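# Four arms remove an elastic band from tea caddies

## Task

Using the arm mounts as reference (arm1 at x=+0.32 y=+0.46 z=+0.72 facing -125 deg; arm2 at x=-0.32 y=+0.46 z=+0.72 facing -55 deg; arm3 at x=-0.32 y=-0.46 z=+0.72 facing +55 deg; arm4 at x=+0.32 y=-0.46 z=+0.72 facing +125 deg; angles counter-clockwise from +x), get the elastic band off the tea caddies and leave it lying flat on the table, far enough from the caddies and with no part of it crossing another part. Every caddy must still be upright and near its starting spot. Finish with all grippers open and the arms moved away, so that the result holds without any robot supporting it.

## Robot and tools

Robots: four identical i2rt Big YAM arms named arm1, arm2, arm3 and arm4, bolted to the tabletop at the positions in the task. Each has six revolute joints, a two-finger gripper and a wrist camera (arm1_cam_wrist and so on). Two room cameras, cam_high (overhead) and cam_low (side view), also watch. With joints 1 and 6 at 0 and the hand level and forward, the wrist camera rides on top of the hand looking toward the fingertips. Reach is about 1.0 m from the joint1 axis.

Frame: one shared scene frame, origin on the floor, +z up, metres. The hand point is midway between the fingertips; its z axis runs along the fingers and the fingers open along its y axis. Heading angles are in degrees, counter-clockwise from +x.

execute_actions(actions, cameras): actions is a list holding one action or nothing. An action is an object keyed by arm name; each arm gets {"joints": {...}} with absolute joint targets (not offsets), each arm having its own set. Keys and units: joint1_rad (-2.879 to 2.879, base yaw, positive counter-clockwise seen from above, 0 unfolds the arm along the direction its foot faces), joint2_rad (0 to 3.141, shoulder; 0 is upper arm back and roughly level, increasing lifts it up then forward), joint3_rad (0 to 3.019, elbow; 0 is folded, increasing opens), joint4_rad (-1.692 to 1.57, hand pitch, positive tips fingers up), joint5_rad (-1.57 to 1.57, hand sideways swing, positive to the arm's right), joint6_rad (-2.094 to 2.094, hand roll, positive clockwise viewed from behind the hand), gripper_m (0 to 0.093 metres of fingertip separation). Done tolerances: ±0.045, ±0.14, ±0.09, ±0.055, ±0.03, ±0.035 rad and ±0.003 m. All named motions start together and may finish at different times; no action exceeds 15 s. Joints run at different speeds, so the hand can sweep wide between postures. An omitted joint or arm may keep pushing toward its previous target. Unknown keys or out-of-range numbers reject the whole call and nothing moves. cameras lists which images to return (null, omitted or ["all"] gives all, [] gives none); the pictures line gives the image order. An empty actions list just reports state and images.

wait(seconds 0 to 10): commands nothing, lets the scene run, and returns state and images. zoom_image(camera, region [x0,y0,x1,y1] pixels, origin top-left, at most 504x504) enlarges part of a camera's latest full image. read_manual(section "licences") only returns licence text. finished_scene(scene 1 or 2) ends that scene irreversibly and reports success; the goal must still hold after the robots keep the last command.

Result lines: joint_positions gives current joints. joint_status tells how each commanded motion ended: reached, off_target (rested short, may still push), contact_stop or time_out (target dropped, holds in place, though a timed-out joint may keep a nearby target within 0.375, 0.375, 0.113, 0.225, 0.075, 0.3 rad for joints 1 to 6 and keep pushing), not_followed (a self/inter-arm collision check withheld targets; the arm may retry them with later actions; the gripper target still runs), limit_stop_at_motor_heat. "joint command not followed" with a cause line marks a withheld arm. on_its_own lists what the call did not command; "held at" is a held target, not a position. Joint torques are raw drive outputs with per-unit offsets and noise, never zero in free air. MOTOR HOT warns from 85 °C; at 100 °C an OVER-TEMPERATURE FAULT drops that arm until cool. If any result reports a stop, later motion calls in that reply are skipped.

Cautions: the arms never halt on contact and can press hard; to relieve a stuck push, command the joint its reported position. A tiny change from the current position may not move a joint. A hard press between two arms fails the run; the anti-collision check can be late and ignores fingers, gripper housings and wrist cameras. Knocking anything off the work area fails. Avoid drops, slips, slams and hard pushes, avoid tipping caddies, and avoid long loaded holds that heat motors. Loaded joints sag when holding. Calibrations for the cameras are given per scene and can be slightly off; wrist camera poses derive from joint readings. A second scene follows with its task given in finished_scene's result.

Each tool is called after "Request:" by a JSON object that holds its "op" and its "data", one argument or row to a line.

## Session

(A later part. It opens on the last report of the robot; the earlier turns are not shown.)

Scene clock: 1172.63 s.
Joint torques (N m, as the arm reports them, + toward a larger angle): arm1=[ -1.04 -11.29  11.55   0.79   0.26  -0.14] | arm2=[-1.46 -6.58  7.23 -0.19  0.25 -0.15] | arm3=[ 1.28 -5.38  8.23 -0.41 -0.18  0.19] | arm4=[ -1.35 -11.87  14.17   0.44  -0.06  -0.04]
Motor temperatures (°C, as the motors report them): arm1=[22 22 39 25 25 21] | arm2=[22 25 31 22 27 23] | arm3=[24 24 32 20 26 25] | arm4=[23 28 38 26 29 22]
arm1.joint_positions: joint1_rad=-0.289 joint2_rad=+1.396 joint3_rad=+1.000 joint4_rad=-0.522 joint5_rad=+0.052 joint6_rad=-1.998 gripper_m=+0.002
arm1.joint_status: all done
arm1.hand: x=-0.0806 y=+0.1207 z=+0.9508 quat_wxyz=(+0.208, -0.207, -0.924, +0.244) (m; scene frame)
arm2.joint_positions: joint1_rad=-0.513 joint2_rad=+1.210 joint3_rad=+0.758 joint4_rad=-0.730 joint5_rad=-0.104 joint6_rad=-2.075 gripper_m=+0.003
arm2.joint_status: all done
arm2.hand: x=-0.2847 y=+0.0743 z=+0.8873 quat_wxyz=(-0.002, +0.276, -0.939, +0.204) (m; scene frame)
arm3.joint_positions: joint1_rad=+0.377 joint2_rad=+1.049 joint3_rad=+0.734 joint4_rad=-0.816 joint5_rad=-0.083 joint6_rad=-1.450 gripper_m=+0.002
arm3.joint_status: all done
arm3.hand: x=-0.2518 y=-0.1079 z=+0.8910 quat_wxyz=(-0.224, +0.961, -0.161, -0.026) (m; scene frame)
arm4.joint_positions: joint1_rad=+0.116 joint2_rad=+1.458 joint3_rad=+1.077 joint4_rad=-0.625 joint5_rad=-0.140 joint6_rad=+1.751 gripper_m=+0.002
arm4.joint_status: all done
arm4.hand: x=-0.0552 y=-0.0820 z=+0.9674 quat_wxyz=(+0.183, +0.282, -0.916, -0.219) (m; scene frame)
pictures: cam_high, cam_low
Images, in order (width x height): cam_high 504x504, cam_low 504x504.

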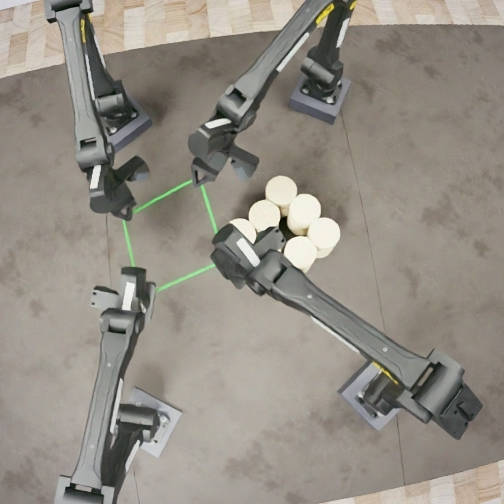

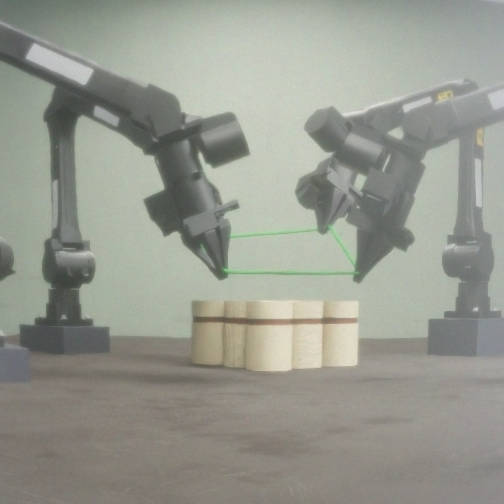

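Request:
{"op": "execute_actions", "data": {
  "actions": [
    {"arm1":{"joints":{"joint1_rad":-0.361,"joint2_rad":1.878,"joint3_rad":1.308,"joint4_rad":-0.453,"joint6_rad":-2.065}},"arm2":{"joints":{"joint1_rad":-0.769,"joint2_rad":1.555,"joint4_rad":-0.631}},"arm3":{"joints":{"joint1_rad":0.758,"joint2_rad":1.40,"joint4_rad":-0.681,"joint6_rad":-0.99}},"arm4":{"joints":{"joint1_rad":0.328,"joint2_rad":1.96,"joint3_rad":1.348,"joint4_rad":-0.453,"joint5_rad":0.0,"joint6_rad":2.065}}}
  ]
}}

Request:
{"op": "zoom_image", "data": {
  "camera": "cam_low",
  "region": [150, 260, 420, 420]
}}

Scene clock: 1276.43 s.
Joint torques (N m, as the arm reports them, + toward a larger angle): arm1=[  0.08 -16.49   9.81   1.23  -0.07  -0.12] | arm2=[-0.69 -9.5   5.89  0.41  0.02 -0.14] | arm3=[ 0.98 -8.42  6.94  0.91 -0.22  0.22] | arm4=[ -0.3  -18.83  11.31   1.43   0.06  -0.09]
Motor temperatures (°C, as the motors report them): arm1=[22 24 40 25 24 21] | arm2=[21 24 32 22 25 23] | arm3=[24 24 33 20 24 25] | arm4=[23 29 41 26 27 22]
arm1.joint_positions: joint1_rad=-0.367 joint2_rad=+1.901 joint3_rad=+1.270 joint4_rad=-0.457 joint5_rad=+0.060 joint6_rad=-2.050 gripper_m=+0.002
arm1.joint_status: all done
arm1.hand: x=-0.1912 y=+0.0897 z=+0.8012 quat_wxyz=(+0.174, -0.223, -0.945, +0.164) (m; scene frame)
arm2.joint_positions: joint1_rad=-0.764 joint2_rad=+1.548 joint3_rad=+0.749 joint4_rad=-0.638 joint5_rad=-0.097 joint6_rad=-2.076 gripper_m=+0.003
arm2.joint_status: all done
arm2.hand: x=-0.3816 y=+0.0844 z=+0.7665 quat_wxyz=(-0.019, +0.152, -0.985, +0.084) (m; scene frame)
arm3.joint_positions: joint1_rad=+0.753 joint2_rad=+1.400 joint3_rad=+0.726 joint4_rad=-0.688 joint5_rad=-0.082 joint6_rad=-0.999 gripper_m=+0.002
arm3.joint_status: all done
arm3.hand: x=-0.3874 y=-0.0923 z=+0.7747 quat_wxyz=(-0.087, +0.972, -0.206, -0.072) (m; scene frame)
arm4.joint_positions: joint1_rad=+0.324 joint2_rad=+1.985 joint3_rad=+1.318 joint4_rad=-0.458 joint5_rad=+0.000 joint6_rad=+2.055 gripper_m=+0.002
arm4.joint_status: all done
arm4.hand: x=-0.2005 y=-0.0832 z=+0.7929 quat_wxyz=(+0.144, +0.223, -0.950, -0.167) (m; scene frame)
pictures: arm1_cam_wrist, arm2_cam_wrist, arm3_cam_wrist, arm4_cam_wrist, cam_high, cam_low
camera_calibration (this result's frames):
arm1_cam_wrist: T_world_to_cam=[[-0.368474, -0.848464, 0.379916, -0.299039], [-0.459806, 0.521518, 0.718747, -0.705947], [-0.807964, 0.0901519, -0.582295, 0.428568], [0, 0, 0, 1]] pos_world=[-0.0885196, 0.0758045, 0.87056]
arm2_cam_wrist: T_world_to_cam=[[0.292092, -0.937872, 0.187291, 0.0447154], [-0.818873, -0.144079, 0.555598, -0.716893], [-0.494095, -0.315652, -0.810082, 0.578982], [0, 0, 0, 1]] pos_world=[-0.314033, 0.121405, 0.858953]
arm3_cam_wrist: T_world_to_cam=[[0.420857, 0.89498, 0.147954, 0.1293], [0.792959, -0.442176, 0.419162, -0.0476282], [0.440563, -0.0590859, -0.895775, 0.985612], [0, 0, 0, 1]] pos_world=[-0.450874, -0.0785455, 0.88372]
arm4_cam_wrist: T_world_to_cam=[[0.380281, -0.842589, -0.381352, 0.311288], [-0.498156, -0.534013, 0.683133, -0.681784], [-0.779248, -0.0698092, -0.622816, 0.458606], [0, 0, 0, 1]] pos_world=[-0.100644, -0.0697784, 0.870086]
Images, in order (width x height): arm1_cam_wrist 504x504, arm2_cam_wrist 504x504, arm3_cam_wrist 504x504, arm4_cam_wrist 504x504, cam_high 504x504, cam_low 504x504.

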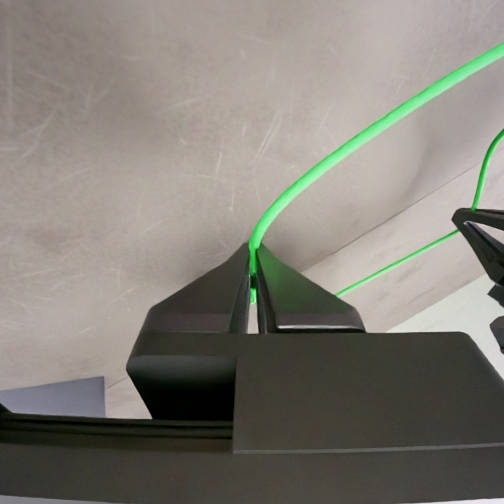

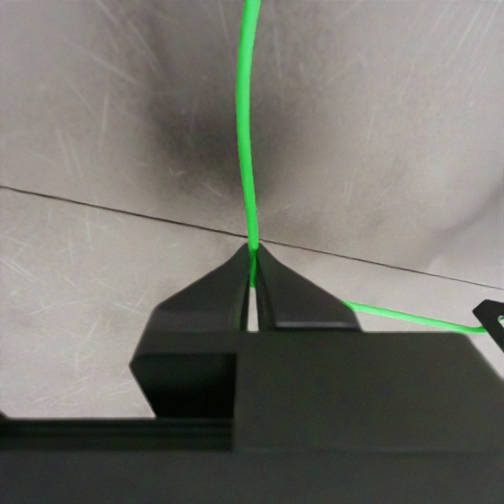

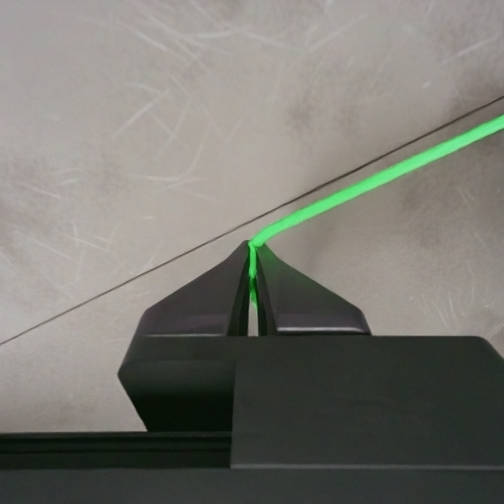

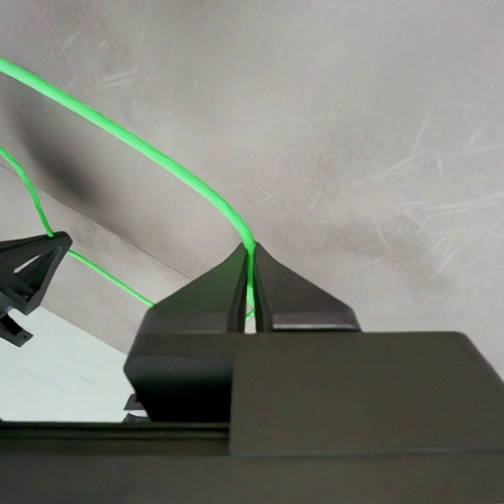

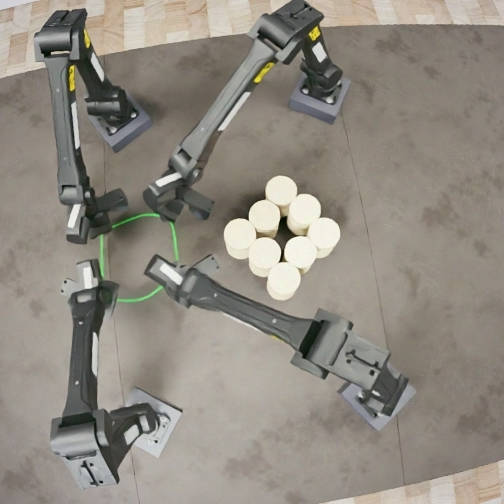

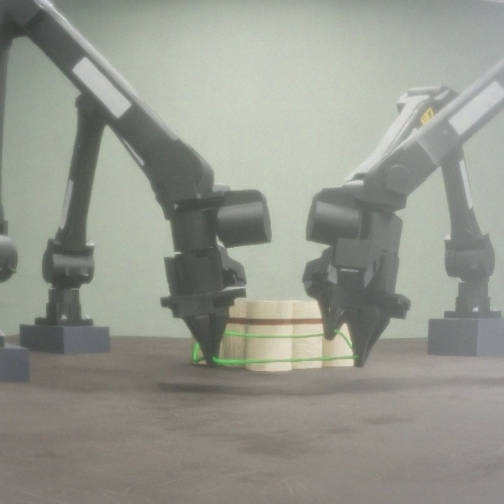

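Region (150, 260, 420, 420) of cam_low's 504x504 image, scaled by 1.867, with more detail than that image has; it fills the top 299 rows of this view, and the rest is white.

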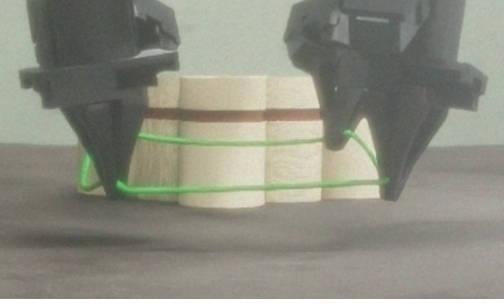

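Request:
{"op": "zoom_image", "data": {
  "camera": "cam_low",
  "region": [170, 290, 290, 410]
}}

Request:
{"op": "zoom_image", "data": {
  "camera": "cam_low",
  "region": [280, 290, 400, 410]
}}

Request:
{"op": "zoom_image", "data": {
  "camera": "cam_high",
  "region": [50, 170, 240, 330]
}}

Region (170, 290, 290, 410) of cam_low's 504x504 image, scaled by 4.200, with more detail than that image has.

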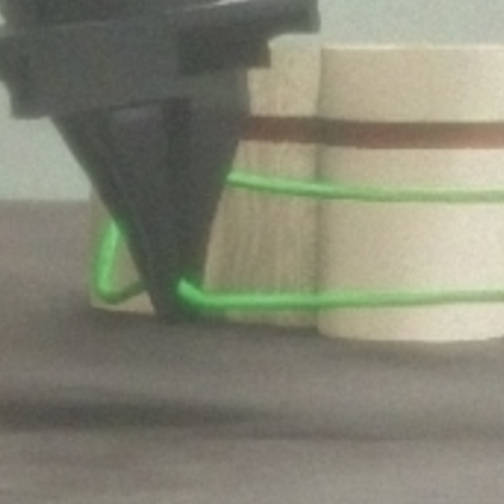

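Region (280, 290, 400, 410) of cam_low's 504x504 image, scaled by 4.200, with more detail than that image has.

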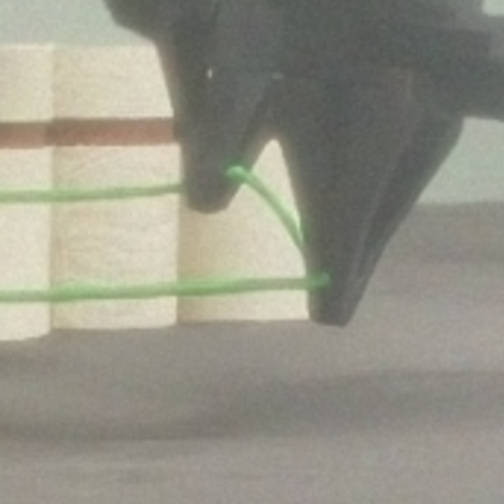

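Region (50, 170, 240, 330) of cam_high's 504x504 image, scaled by 2.653, with more detail than that image has; it fills the top 424 rows of this view, and the rest is white.

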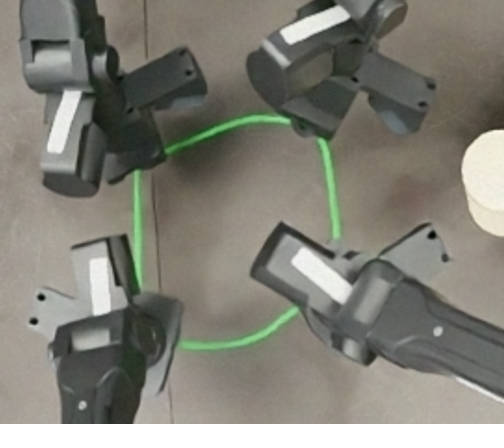

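Request:
{"op": "execute_actions", "data": {
  "actions": [
    {"arm1":{"joints":{"joint1_rad":-0.343,"joint2_rad":1.98}},"arm2":{"joints":{"joint2_rad":1.63,"joint3_rad":0.714,"joint4_rad":-0.493}},"arm3":{"joints":{"joint2_rad":1.47,"joint3_rad":0.694,"joint4_rad":-0.569}},"arm4":{"joints":{"joint1_rad":0.30,"joint2_rad":2.049}}}
  ]
}}

Request:
{"op": "zoom_image", "data": {
  "camera": "cam_low",
  "region": [170, 310, 290, 430]
}}

Request:
{"op": "zoom_image", "data": {
  "camera": "cam_low",
  "region": [280, 310, 400, 430]
}}

Scene clock: 1375.30 s.
Joint torques (N m, as the arm reports them, + toward a larger angle): arm1=[ -0.02 -16.77   9.25   1.1   -0.07  -0.13] | arm2=[-0.68 -8.26  5.06  0.87 -0.02 -0.15] | arm3=[ 1.01 -7.96  6.24  1.37 -0.2   0.13] | arm4=[ -1.18 -17.78  10.87   1.37   0.04  -0.08]
Motor temperatures (°C, as the motors report them): arm1=[22 27 39 25 24 21] | arm2=[21 25 31 22 24 23] | arm3=[24 24 32 20 23 25] | arm4=[23 32 39 26 25 22]
arm1.joint_positions: joint1_rad=-0.348 joint2_rad=+1.999 joint3_rad=+1.270 joint4_rad=-0.457 joint5_rad=+0.060 joint6_rad=-2.051 gripper_m=+0.002
arm1.joint_status: all done
arm1.hand: x=-0.1732 y=+0.0880 z=+0.7421 quat_wxyz=(+0.142, -0.214, -0.958, +0.129) (m; scene frame)
arm2.joint_positions: joint1_rad=-0.764 joint2_rad=+1.614 joint3_rad=+0.718 joint4_rad=-0.509 joint5_rad=-0.096 joint6_rad=-2.076 gripper_m=+0.003
arm2.joint_status: all done
arm2.hand: x=-0.3829 y=+0.0792 z=+0.7387 quat_wxyz=(-0.013, +0.153, -0.983, +0.099) (m; scene frame)
arm3.joint_positions: joint1_rad=+0.753 joint2_rad=+1.458 joint3_rad=+0.699 joint4_rad=-0.585 joint5_rad=-0.082 joint6_rad=-0.998 gripper_m=+0.002
arm3.joint_status: all done
arm3.hand: x=-0.3880 y=-0.0869 z=+0.7505 quat_wxyz=(-0.096, +0.971, -0.206, -0.076) (m; scene frame)
arm4.joint_positions: joint1_rad=+0.301 joint2_rad=+2.058 joint3_rad=+1.318 joint4_rad=-0.458 joint5_rad=+0.000 joint6_rad=+2.055 gripper_m=+0.002
arm4.joint_status: all done
arm4.hand: x=-0.1827 y=-0.0788 z=+0.7484 quat_wxyz=(+0.119, +0.214, -0.959, -0.141) (m; scene frame)
pictures: arm1_cam_wrist, arm2_cam_wrist, arm3_cam_wrist, arm4_cam_wrist, cam_high, cam_low
camera_calibration (this result's frames):
arm1_cam_wrist: T_world_to_cam=[[-0.377657, -0.876202, 0.299408, -0.210762], [-0.525234, 0.469013, 0.71004, -0.654646], [-0.762564, 0.110892, -0.637337, 0.455778], [0, 0, 0, 1]] pos_world=[-0.0758778, 0.0718256, 0.818413]
arm2_cam_wrist: T_world_to_cam=[[0.29351, -0.93154, 0.214673, 0.0252589], [-0.814764, -0.126313, 0.565867, -0.710664], [-0.500012, -0.340996, -0.796059, 0.543626], [0, 0, 0, 1]] pos_world=[-0.314618, 0.119138, 0.829477]
arm3_cam_wrist: T_world_to_cam=[[0.421497, 0.892066, 0.162967, 0.117026], [0.793972, -0.449856, 0.408947, -0.0272184], [0.438119, -0.042978, -0.897889, 0.966577], [0, 0, 0, 1]] pos_world=[-0.451191, -0.0750974, 0.859938]
arm4_cam_wrist: T_world_to_cam=[[0.381162, -0.866552, -0.322185, 0.245177], [-0.549366, -0.492591, 0.674945, -0.640083], [-0.74358, -0.0802658, -0.663811, 0.481441], [0, 0, 0, 1]] pos_world=[-0.0871024, -0.0641971, 0.8306]
Images, in order (width x height): arm1_cam_wrist 504x504, arm2_cam_wrist 504x504, arm3_cam_wrist 504x504, arm4_cam_wrist 504x504, cam_high 504x504, cam_low 504x504.

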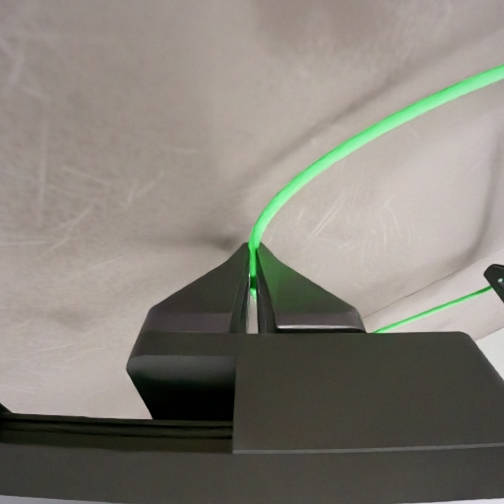

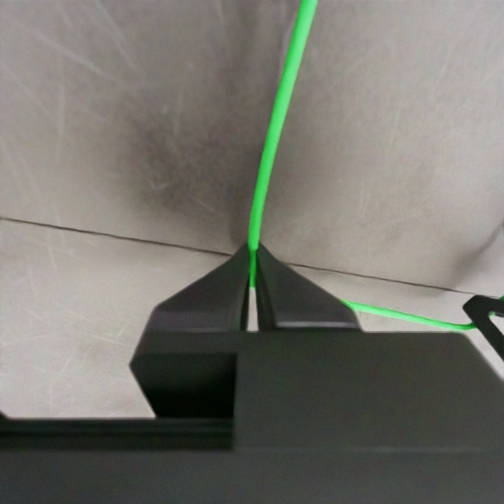

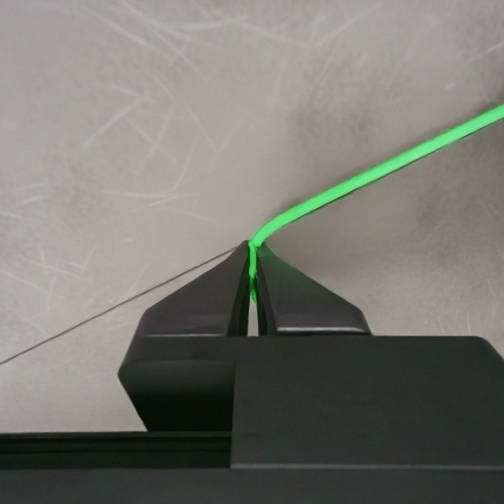

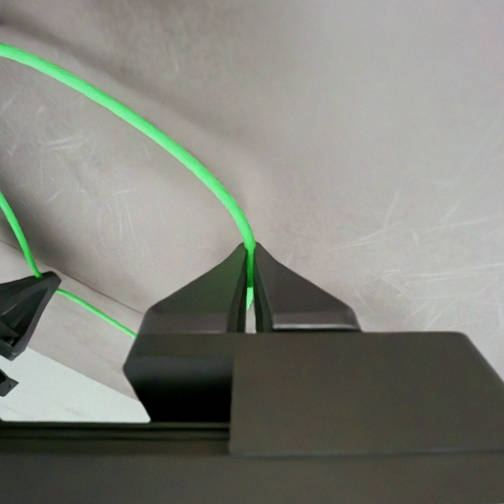

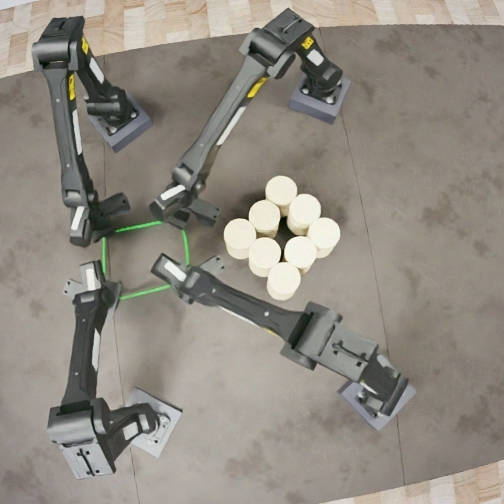

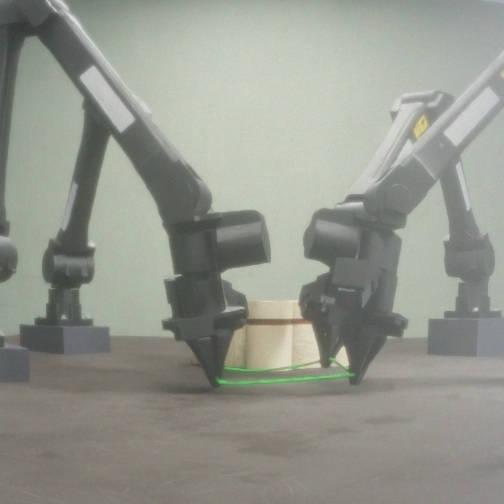

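Region (170, 310, 290, 430) of cam_low's 504x504 image, scaled by 4.200, with more detail than that image has.

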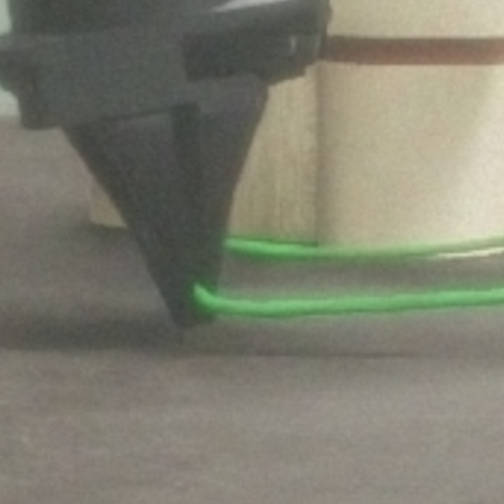

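Region (280, 310, 400, 430) of cam_low's 504x504 image, scaled by 4.200, with more detail than that image has.

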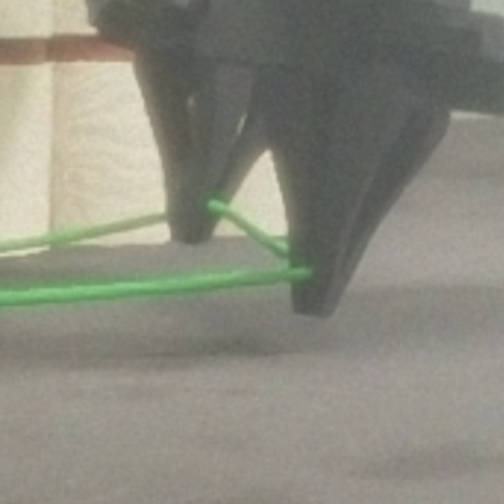

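Request:
{"op": "execute_actions", "data": {
  "actions": [
    {"arm1":{"joints":{"joint2_rad":1.988}},"arm2":{"joints":{"joint2_rad":1.65}},"arm3":{"joints":{"joint2_rad":1.495}},"arm4":{"joints":{"joint2_rad":2.067}}}
  ],
  "cameras": ["cam_high","cam_low"]
}}

Request:
{"op": "zoom_image", "data": {
  "camera": "cam_low",
  "region": [190, 330, 390, 420]
}}

Scene clock: 1391.67 s.
Joint torques (N m, as the arm reports them, + toward a larger angle): arm1=[ -0.06 -16.28   9.2    1.11  -0.08  -0.13] | arm2=[-0.79 -8.27  5.22  0.6   0.01 -0.15] | arm3=[ 0.71 -7.37  6.21  1.32 -0.2   0.17] | arm4=[ -1.23 -16.05  10.8    1.28   0.04  -0.07]
Motor temperatures (°C, as the motors report them): arm1=[22 27 39 25 24 21] | arm2=[21 25 30 22 23 23] | arm3=[24 24 31 20 23 25] | arm4=[23 32 39 26 25 22]
arm1.joint_positions: joint1_rad=-0.348 joint2_rad=+1.999 joint3_rad=+1.270 joint4_rad=-0.457 joint5_rad=+0.060 joint6_rad=-2.051 gripper_m=+0.002
arm1.joint_status: all done
arm1.hand: x=-0.1732 y=+0.0880 z=+0.7421 quat_wxyz=(+0.142, -0.214, -0.958, +0.129) (m; scene frame)
arm2.joint_positions: joint1_rad=-0.764 joint2_rad=+1.622 joint3_rad=+0.718 joint4_rad=-0.509 joint5_rad=-0.096 joint6_rad=-2.076 gripper_m=+0.003
arm2.joint_status: all done
arm2.hand: x=-0.3826 y=+0.0805 z=+0.7358 quat_wxyz=(-0.015, +0.153, -0.984, +0.095) (m; scene frame)
arm3.joint_positions: joint1_rad=+0.753 joint2_rad=+1.474 joint3_rad=+0.699 joint4_rad=-0.583 joint5_rad=-0.082 joint6_rad=-0.998 gripper_m=+0.002
arm3.joint_status: all done
arm3.hand: x=-0.3878 y=-0.0883 z=+0.7449 quat_wxyz=(-0.089, +0.972, -0.206, -0.073) (m; scene frame)
arm4.joint_positions: joint1_rad=+0.301 joint2_rad=+2.058 joint3_rad=+1.318 joint4_rad=-0.458 joint5_rad=+0.000 joint6_rad=+2.055 gripper_m=+0.002
arm4.joint_status: all done
arm4.hand: x=-0.1827 y=-0.0788 z=+0.7484 quat_wxyz=(+0.119, +0.214, -0.959, -0.141) (m; scene frame)
pictures: cam_high, cam_low
Images, in order (width x height): cam_high 504x504, cam_low 504x504.

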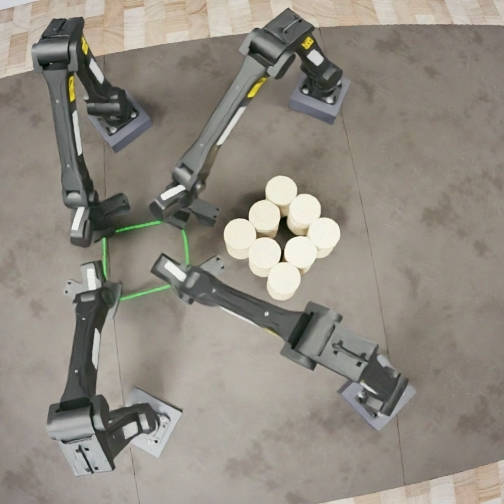

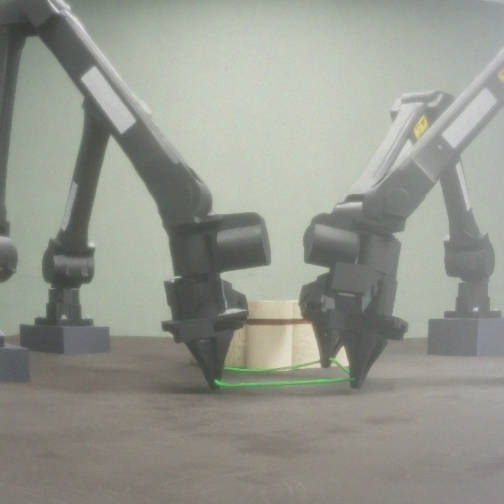

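Region (190, 330, 390, 420) of cam_low's 504x504 image, scaled by 2.520, with more detail than that image has; it fills the top 227 rows of this view, and the rest is white.

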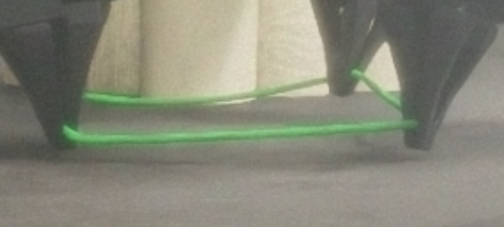

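Request:
{"op": "execute_actions", "data": {
  "actions": [
    {"arm4":{"joints":{"joint2_rad":2.077}}}
  ],
  "cameras": ["cam_low"]
}}

Request:
{"op": "zoom_image", "data": {
  "camera": "cam_low",
  "region": [190, 330, 390, 420]
}}

Scene clock: 1400.47 s.
Joint torques (N m, as the arm reports them, + toward a larger angle): arm1=[ -0.07 -16.24   9.21   1.1   -0.07  -0.13] | arm2=[-0.69 -8.17  5.26  1.06 -0.02 -0.15] | arm3=[ 1.01 -7.59  6.12  1.28 -0.21  0.14] | arm4=[ -1.03 -16.75  10.68   1.35   0.04  -0.08]
Motor temperatures (°C, as the motors report them): arm1=[22 27 39 25 24 21] | arm2=[21 25 30 22 23 23] | arm3=[24 24 31 20 23 25] | arm4=[23 32 39 26 25 22]
arm1.joint_positions: joint1_rad=-0.348 joint2_rad=+1.999 joint3_rad=+1.270 joint4_rad=-0.457 joint5_rad=+0.060 joint6_rad=-2.051 gripper_m=+0.002
arm1.joint_status: not commanded
arm1.hand: x=-0.1732 y=+0.0880 z=+0.7421 quat_wxyz=(+0.142, -0.214, -0.958, +0.129) (m; scene frame)
arm2.joint_positions: joint1_rad=-0.764 joint2_rad=+1.622 joint3_rad=+0.718 joint4_rad=-0.509 joint5_rad=-0.096 joint6_rad=-2.076 gripper_m=+0.003
arm2.joint_status: not commanded
arm2.hand: x=-0.3826 y=+0.0805 z=+0.7358 quat_wxyz=(-0.015, +0.153, -0.984, +0.095) (m; scene frame)
arm3.joint_positions: joint1_rad=+0.753 joint2_rad=+1.474 joint3_rad=+0.699 joint4_rad=-0.583 joint5_rad=-0.082 joint6_rad=-0.998 gripper_m=+0.002
arm3.joint_status: not commanded
arm3.hand: x=-0.3878 y=-0.0883 z=+0.7449 quat_wxyz=(-0.089, +0.972, -0.206, -0.073) (m; scene frame)
arm4.joint_positions: joint1_rad=+0.301 joint2_rad=+2.070 joint3_rad=+1.318 joint4_rad=-0.458 joint5_rad=+0.000 joint6_rad=+2.055 gripper_m=+0.002
arm4.joint_status: all done
arm4.hand: x=-0.1809 y=-0.0802 z=+0.7412 quat_wxyz=(+0.116, +0.214, -0.960, -0.137) (m; scene frame)
pictures: cam_low
Images, in order (width x height): cam_low 504x504.

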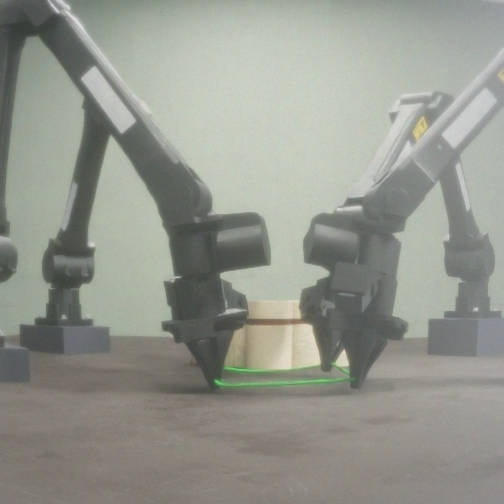

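Region (190, 330, 390, 420) of cam_low's 504x504 image, scaled by 2.520, with more detail than that image has; it fills the top 227 rows of this view, and the rest is white.

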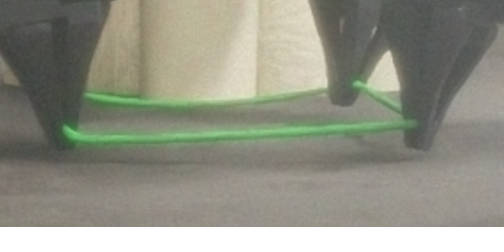

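Request:
{"op": "execute_actions", "data": {
  "actions": [
    {"arm1":{"joints":{"gripper_m":0.025}},"arm2":{"joints":{"gripper_m":0.025}},"arm3":{"joints":{"gripper_m":0.025}},"arm4":{"joints":{"gripper_m":0.025}}}
  ]
}}

Request:
{"op": "zoom_image", "data": {
  "camera": "cam_low",
  "region": [170, 330, 410, 420]
}}

Scene clock: 1407.70 s.
Joint torques (N m, as the arm reports them, + toward a larger angle): arm1=[ -0.1  -16.19   9.2    1.1   -0.07  -0.13] | arm2=[-0.44 -7.88  5.15  0.98 -0.07 -0.15] | arm3=[ 1.17 -7.33  6.12  1.35 -0.22  0.15] | arm4=[ -1.08 -16.6   10.61   1.28   0.06  -0.07]
Motor temperatures (°C, as the motors report them): arm1=[22 27 39 25 24 21] | arm2=[21 25 30 22 23 23] | arm3=[24 24 31 20 23 25] | arm4=[23 32 38 26 25 22]
arm1.joint_positions: joint1_rad=-0.348 joint2_rad=+1.999 joint3_rad=+1.270 joint4_rad=-0.457 joint5_rad=+0.060 joint6_rad=-2.051 gripper_m=+0.025
arm1.joint_status: all done
arm1.hand: x=-0.1732 y=+0.0880 z=+0.7421 quat_wxyz=(+0.142, -0.214, -0.958, +0.129) (m; scene frame)
arm2.joint_positions: joint1_rad=-0.764 joint2_rad=+1.622 joint3_rad=+0.718 joint4_rad=-0.509 joint5_rad=-0.096 joint6_rad=-2.076 gripper_m=+0.025
arm2.joint_status: all done
arm2.hand: x=-0.3826 y=+0.0805 z=+0.7356 quat_wxyz=(-0.015, +0.153, -0.984, +0.095) (m; scene frame)
arm3.joint_positions: joint1_rad=+0.753 joint2_rad=+1.474 joint3_rad=+0.699 joint4_rad=-0.583 joint5_rad=-0.082 joint6_rad=-0.998 gripper_m=+0.025
arm3.joint_status: all done
arm3.hand: x=-0.3878 y=-0.0883 z=+0.7449 quat_wxyz=(-0.089, +0.972, -0.206, -0.073) (m; scene frame)
arm4.joint_positions: joint1_rad=+0.301 joint2_rad=+2.070 joint3_rad=+1.318 joint4_rad=-0.458 joint5_rad=+0.000 joint6_rad=+2.056 gripper_m=+0.025
arm4.joint_status: all done
arm4.hand: x=-0.1809 y=-0.0802 z=+0.7412 quat_wxyz=(+0.116, +0.214, -0.960, -0.137) (m; scene frame)
pictures: arm1_cam_wrist, arm2_cam_wrist, arm3_cam_wrist, arm4_cam_wrist, cam_high, cam_low
camera_calibration (this result's frames):
arm1_cam_wrist: T_world_to_cam=[[-0.377326, -0.876373, 0.299326, -0.210628], [-0.525349, 0.468739, 0.710135, -0.654713], [-0.762649, 0.110702, -0.637269, 0.45573], [0, 0, 0, 1]] pos_world=[-0.0758667, 0.0718504, 0.818404]
arm2_cam_wrist: T_world_to_cam=[[0.293135, -0.933279, 0.207513, 0.0323398], [-0.815731, -0.130939, 0.563416, -0.706739], [-0.498653, -0.334432, -0.799688, 0.544441], [0, 0, 0, 1]] pos_world=[-0.314502, 0.11972, 0.82686]
arm3_cam_wrist: T_world_to_cam=[[0.421265, 0.89422, 0.151347, 0.127864], [0.793091, -0.444167, 0.4168, -0.0314464], [0.439935, -0.0555516, -0.89631, 0.959781], [0, 0, 0, 1]] pos_world=[-0.451166, -0.0749887, 0.854016]
arm4_cam_wrist: T_world_to_cam=[[0.383809, -0.868991, -0.312322, 0.234], [-0.555846, -0.487502, 0.673333, -0.634485], [-0.737378, -0.0848285, -0.670133, 0.483325], [0, 0, 0, 1]] pos_world=[-0.086094, -0.0649694, 0.824195]
Images, in order (width x height): arm1_cam_wrist 504x504, arm2_cam_wrist 504x504, arm3_cam_wrist 504x504, arm4_cam_wrist 504x504, cam_high 504x504, cam_low 504x504.

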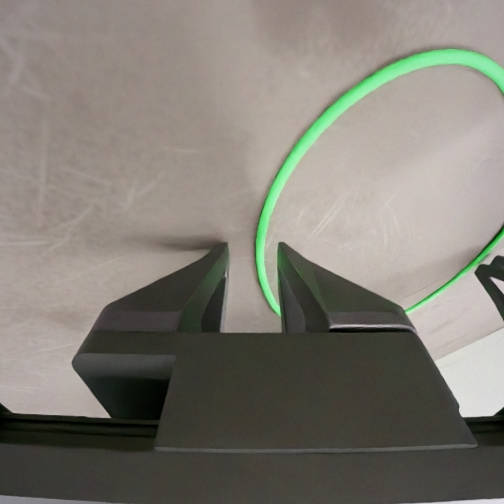

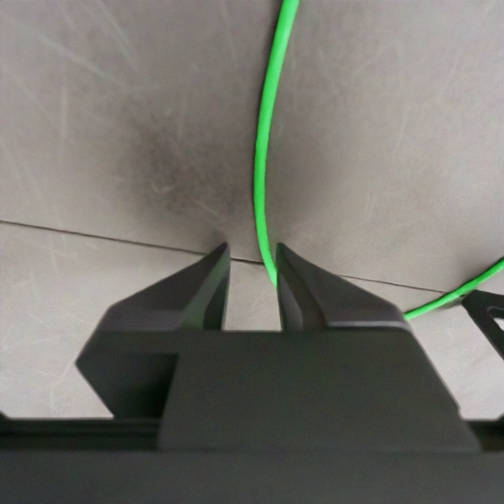

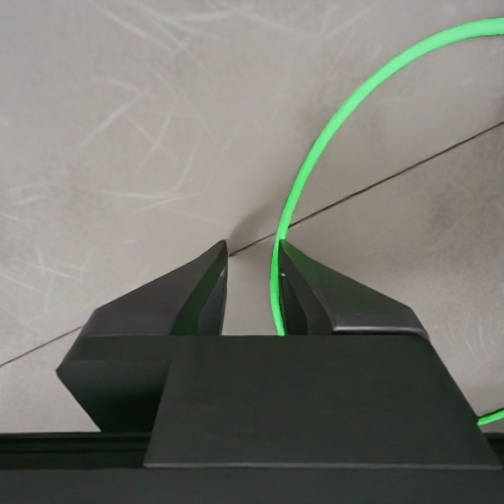

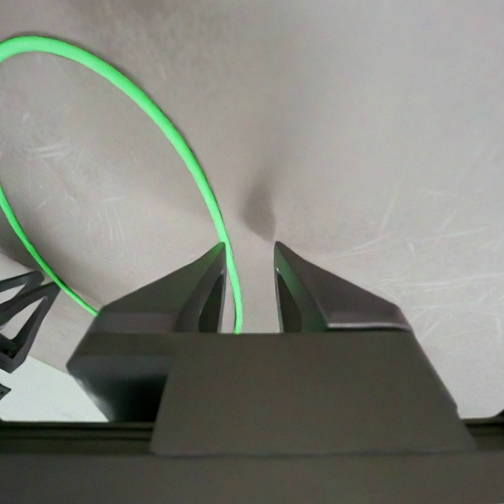

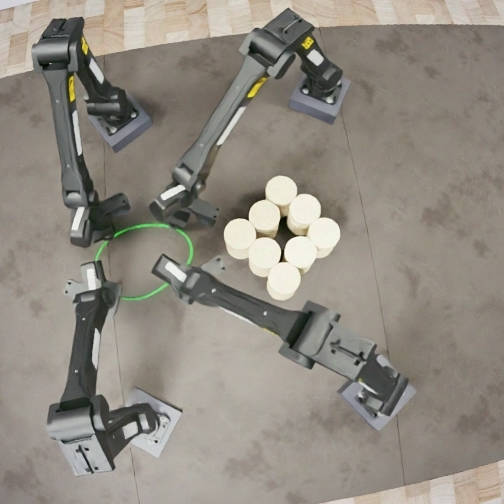

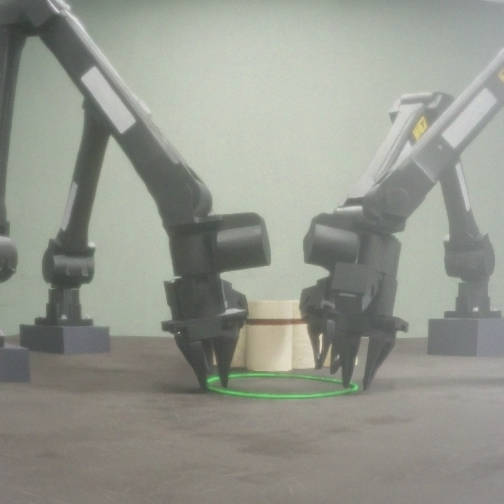

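Region (170, 330, 410, 420) of cam_low's 504x504 image, scaled by 2.100, with more detail than that image has; it fills the top 189 rows of this view, and the rest is white.

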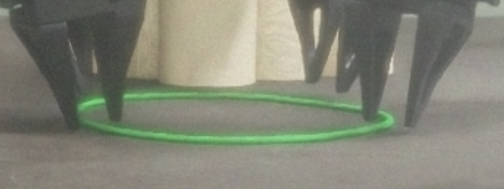

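Request:
{"op": "execute_actions", "data": {
  "actions": [
    {"arm1":{"joints":{"joint2_rad":1.25,"joint4_rad":-1.16}},"arm2":{"joints":{"joint2_rad":0.87,"joint4_rad":-1.21}},"arm3":{"joints":{"joint2_rad":0.725,"joint4_rad":-1.28}},"arm4":{"joints":{"joint2_rad":1.32,"joint4_rad":-1.16}}}
  ],
  "cameras": ["cam_high","cam_low"]
}}

Request:
{"op": "zoom_image", "data": {
  "camera": "cam_high",
  "region": [70, 150, 370, 340]
}}

Scene clock: 1419.57 s.
Joint torques (N m, as the arm reports them, + toward a larger angle): arm1=[-0.08 -8.57 11.    0.65 -0.07 -0.12] | arm2=[-0.18 -2.33  8.55 -0.18 -0.05 -0.15] | arm3=[ 0.98 -1.18  9.55  0.06 -0.23  0.14] | arm4=[-1.12 -9.38 13.39  0.77  0.03 -0.11]
Motor temperatures (°C, as the motors report them): arm1=[22 27 39 25 24 21] | arm2=[21 25 30 22 23 23] | arm3=[24 24 31 20 23 25] | arm4=[23 32 39 26 25 22]
arm1.joint_positions: joint1_rad=-0.348 joint2_rad=+1.251 joint3_rad=+1.274 joint4_rad=-1.151 joint5_rad=+0.060 joint6_rad=-2.051 gripper_m=+0.025
arm1.joint_status: all done
arm1.hand: x=-0.0461 y=+0.1897 z=+1.0762 quat_wxyz=(+0.160, -0.214, -0.952, +0.151) (m; scene frame)
arm2.joint_positions: joint1_rad=-0.764 joint2_rad=+0.875 joint3_rad=+0.710 joint4_rad=-1.191 joint5_rad=-0.095 joint6_rad=-2.076 gripper_m=+0.025
arm2.joint_status: all done
arm2.hand: x=-0.3568 y=+0.2037 z=+0.9338 quat_wxyz=(-0.004, +0.154, -0.981, +0.122) (m; scene frame)
arm3.joint_positions: joint1_rad=+0.753 joint2_rad=+0.728 joint3_rad=+0.691 joint4_rad=-1.264 joint5_rad=-0.082 joint6_rad=-0.998 gripper_m=+0.025
arm3.joint_status: all done
arm3.hand: x=-0.3678 y=-0.2340 z=+0.9198 quat_wxyz=(-0.116, +0.968, -0.204, -0.083) (m; scene frame)
arm4.joint_positions: joint1_rad=+0.301 joint2_rad=+1.318 joint3_rad=+1.318 joint4_rad=-1.152 joint5_rad=+0.000 joint6_rad=+2.056 gripper_m=+0.025
arm4.joint_status: all done
arm4.hand: x=-0.0589 y=-0.1729 z=+1.0911 quat_wxyz=(+0.134, +0.212, -0.955, -0.158) (m; scene frame)
pictures: cam_high, cam_low
Images, in order (width x height): cam_high 504x504, cam_low 504x504.

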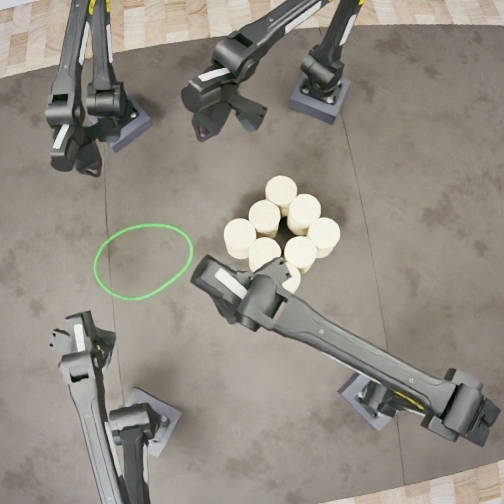

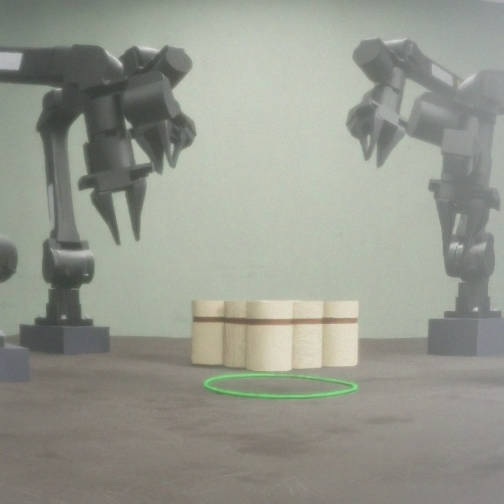

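Region (70, 150, 370, 340) of cam_high's 504x504 image, scaled by 1.680, with more detail than that image has; it fills the top 319 rows of this view, and the rest is white.

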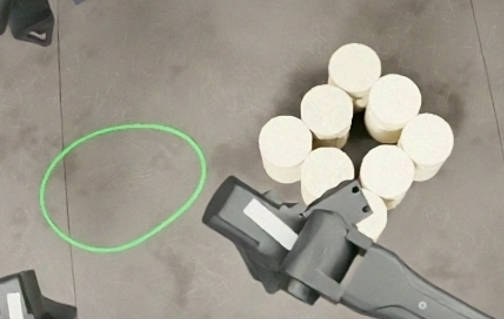

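Request:
{"op": "finished_scene", "data": {
  "scene": 2
}}

The scene is finished: the task was done.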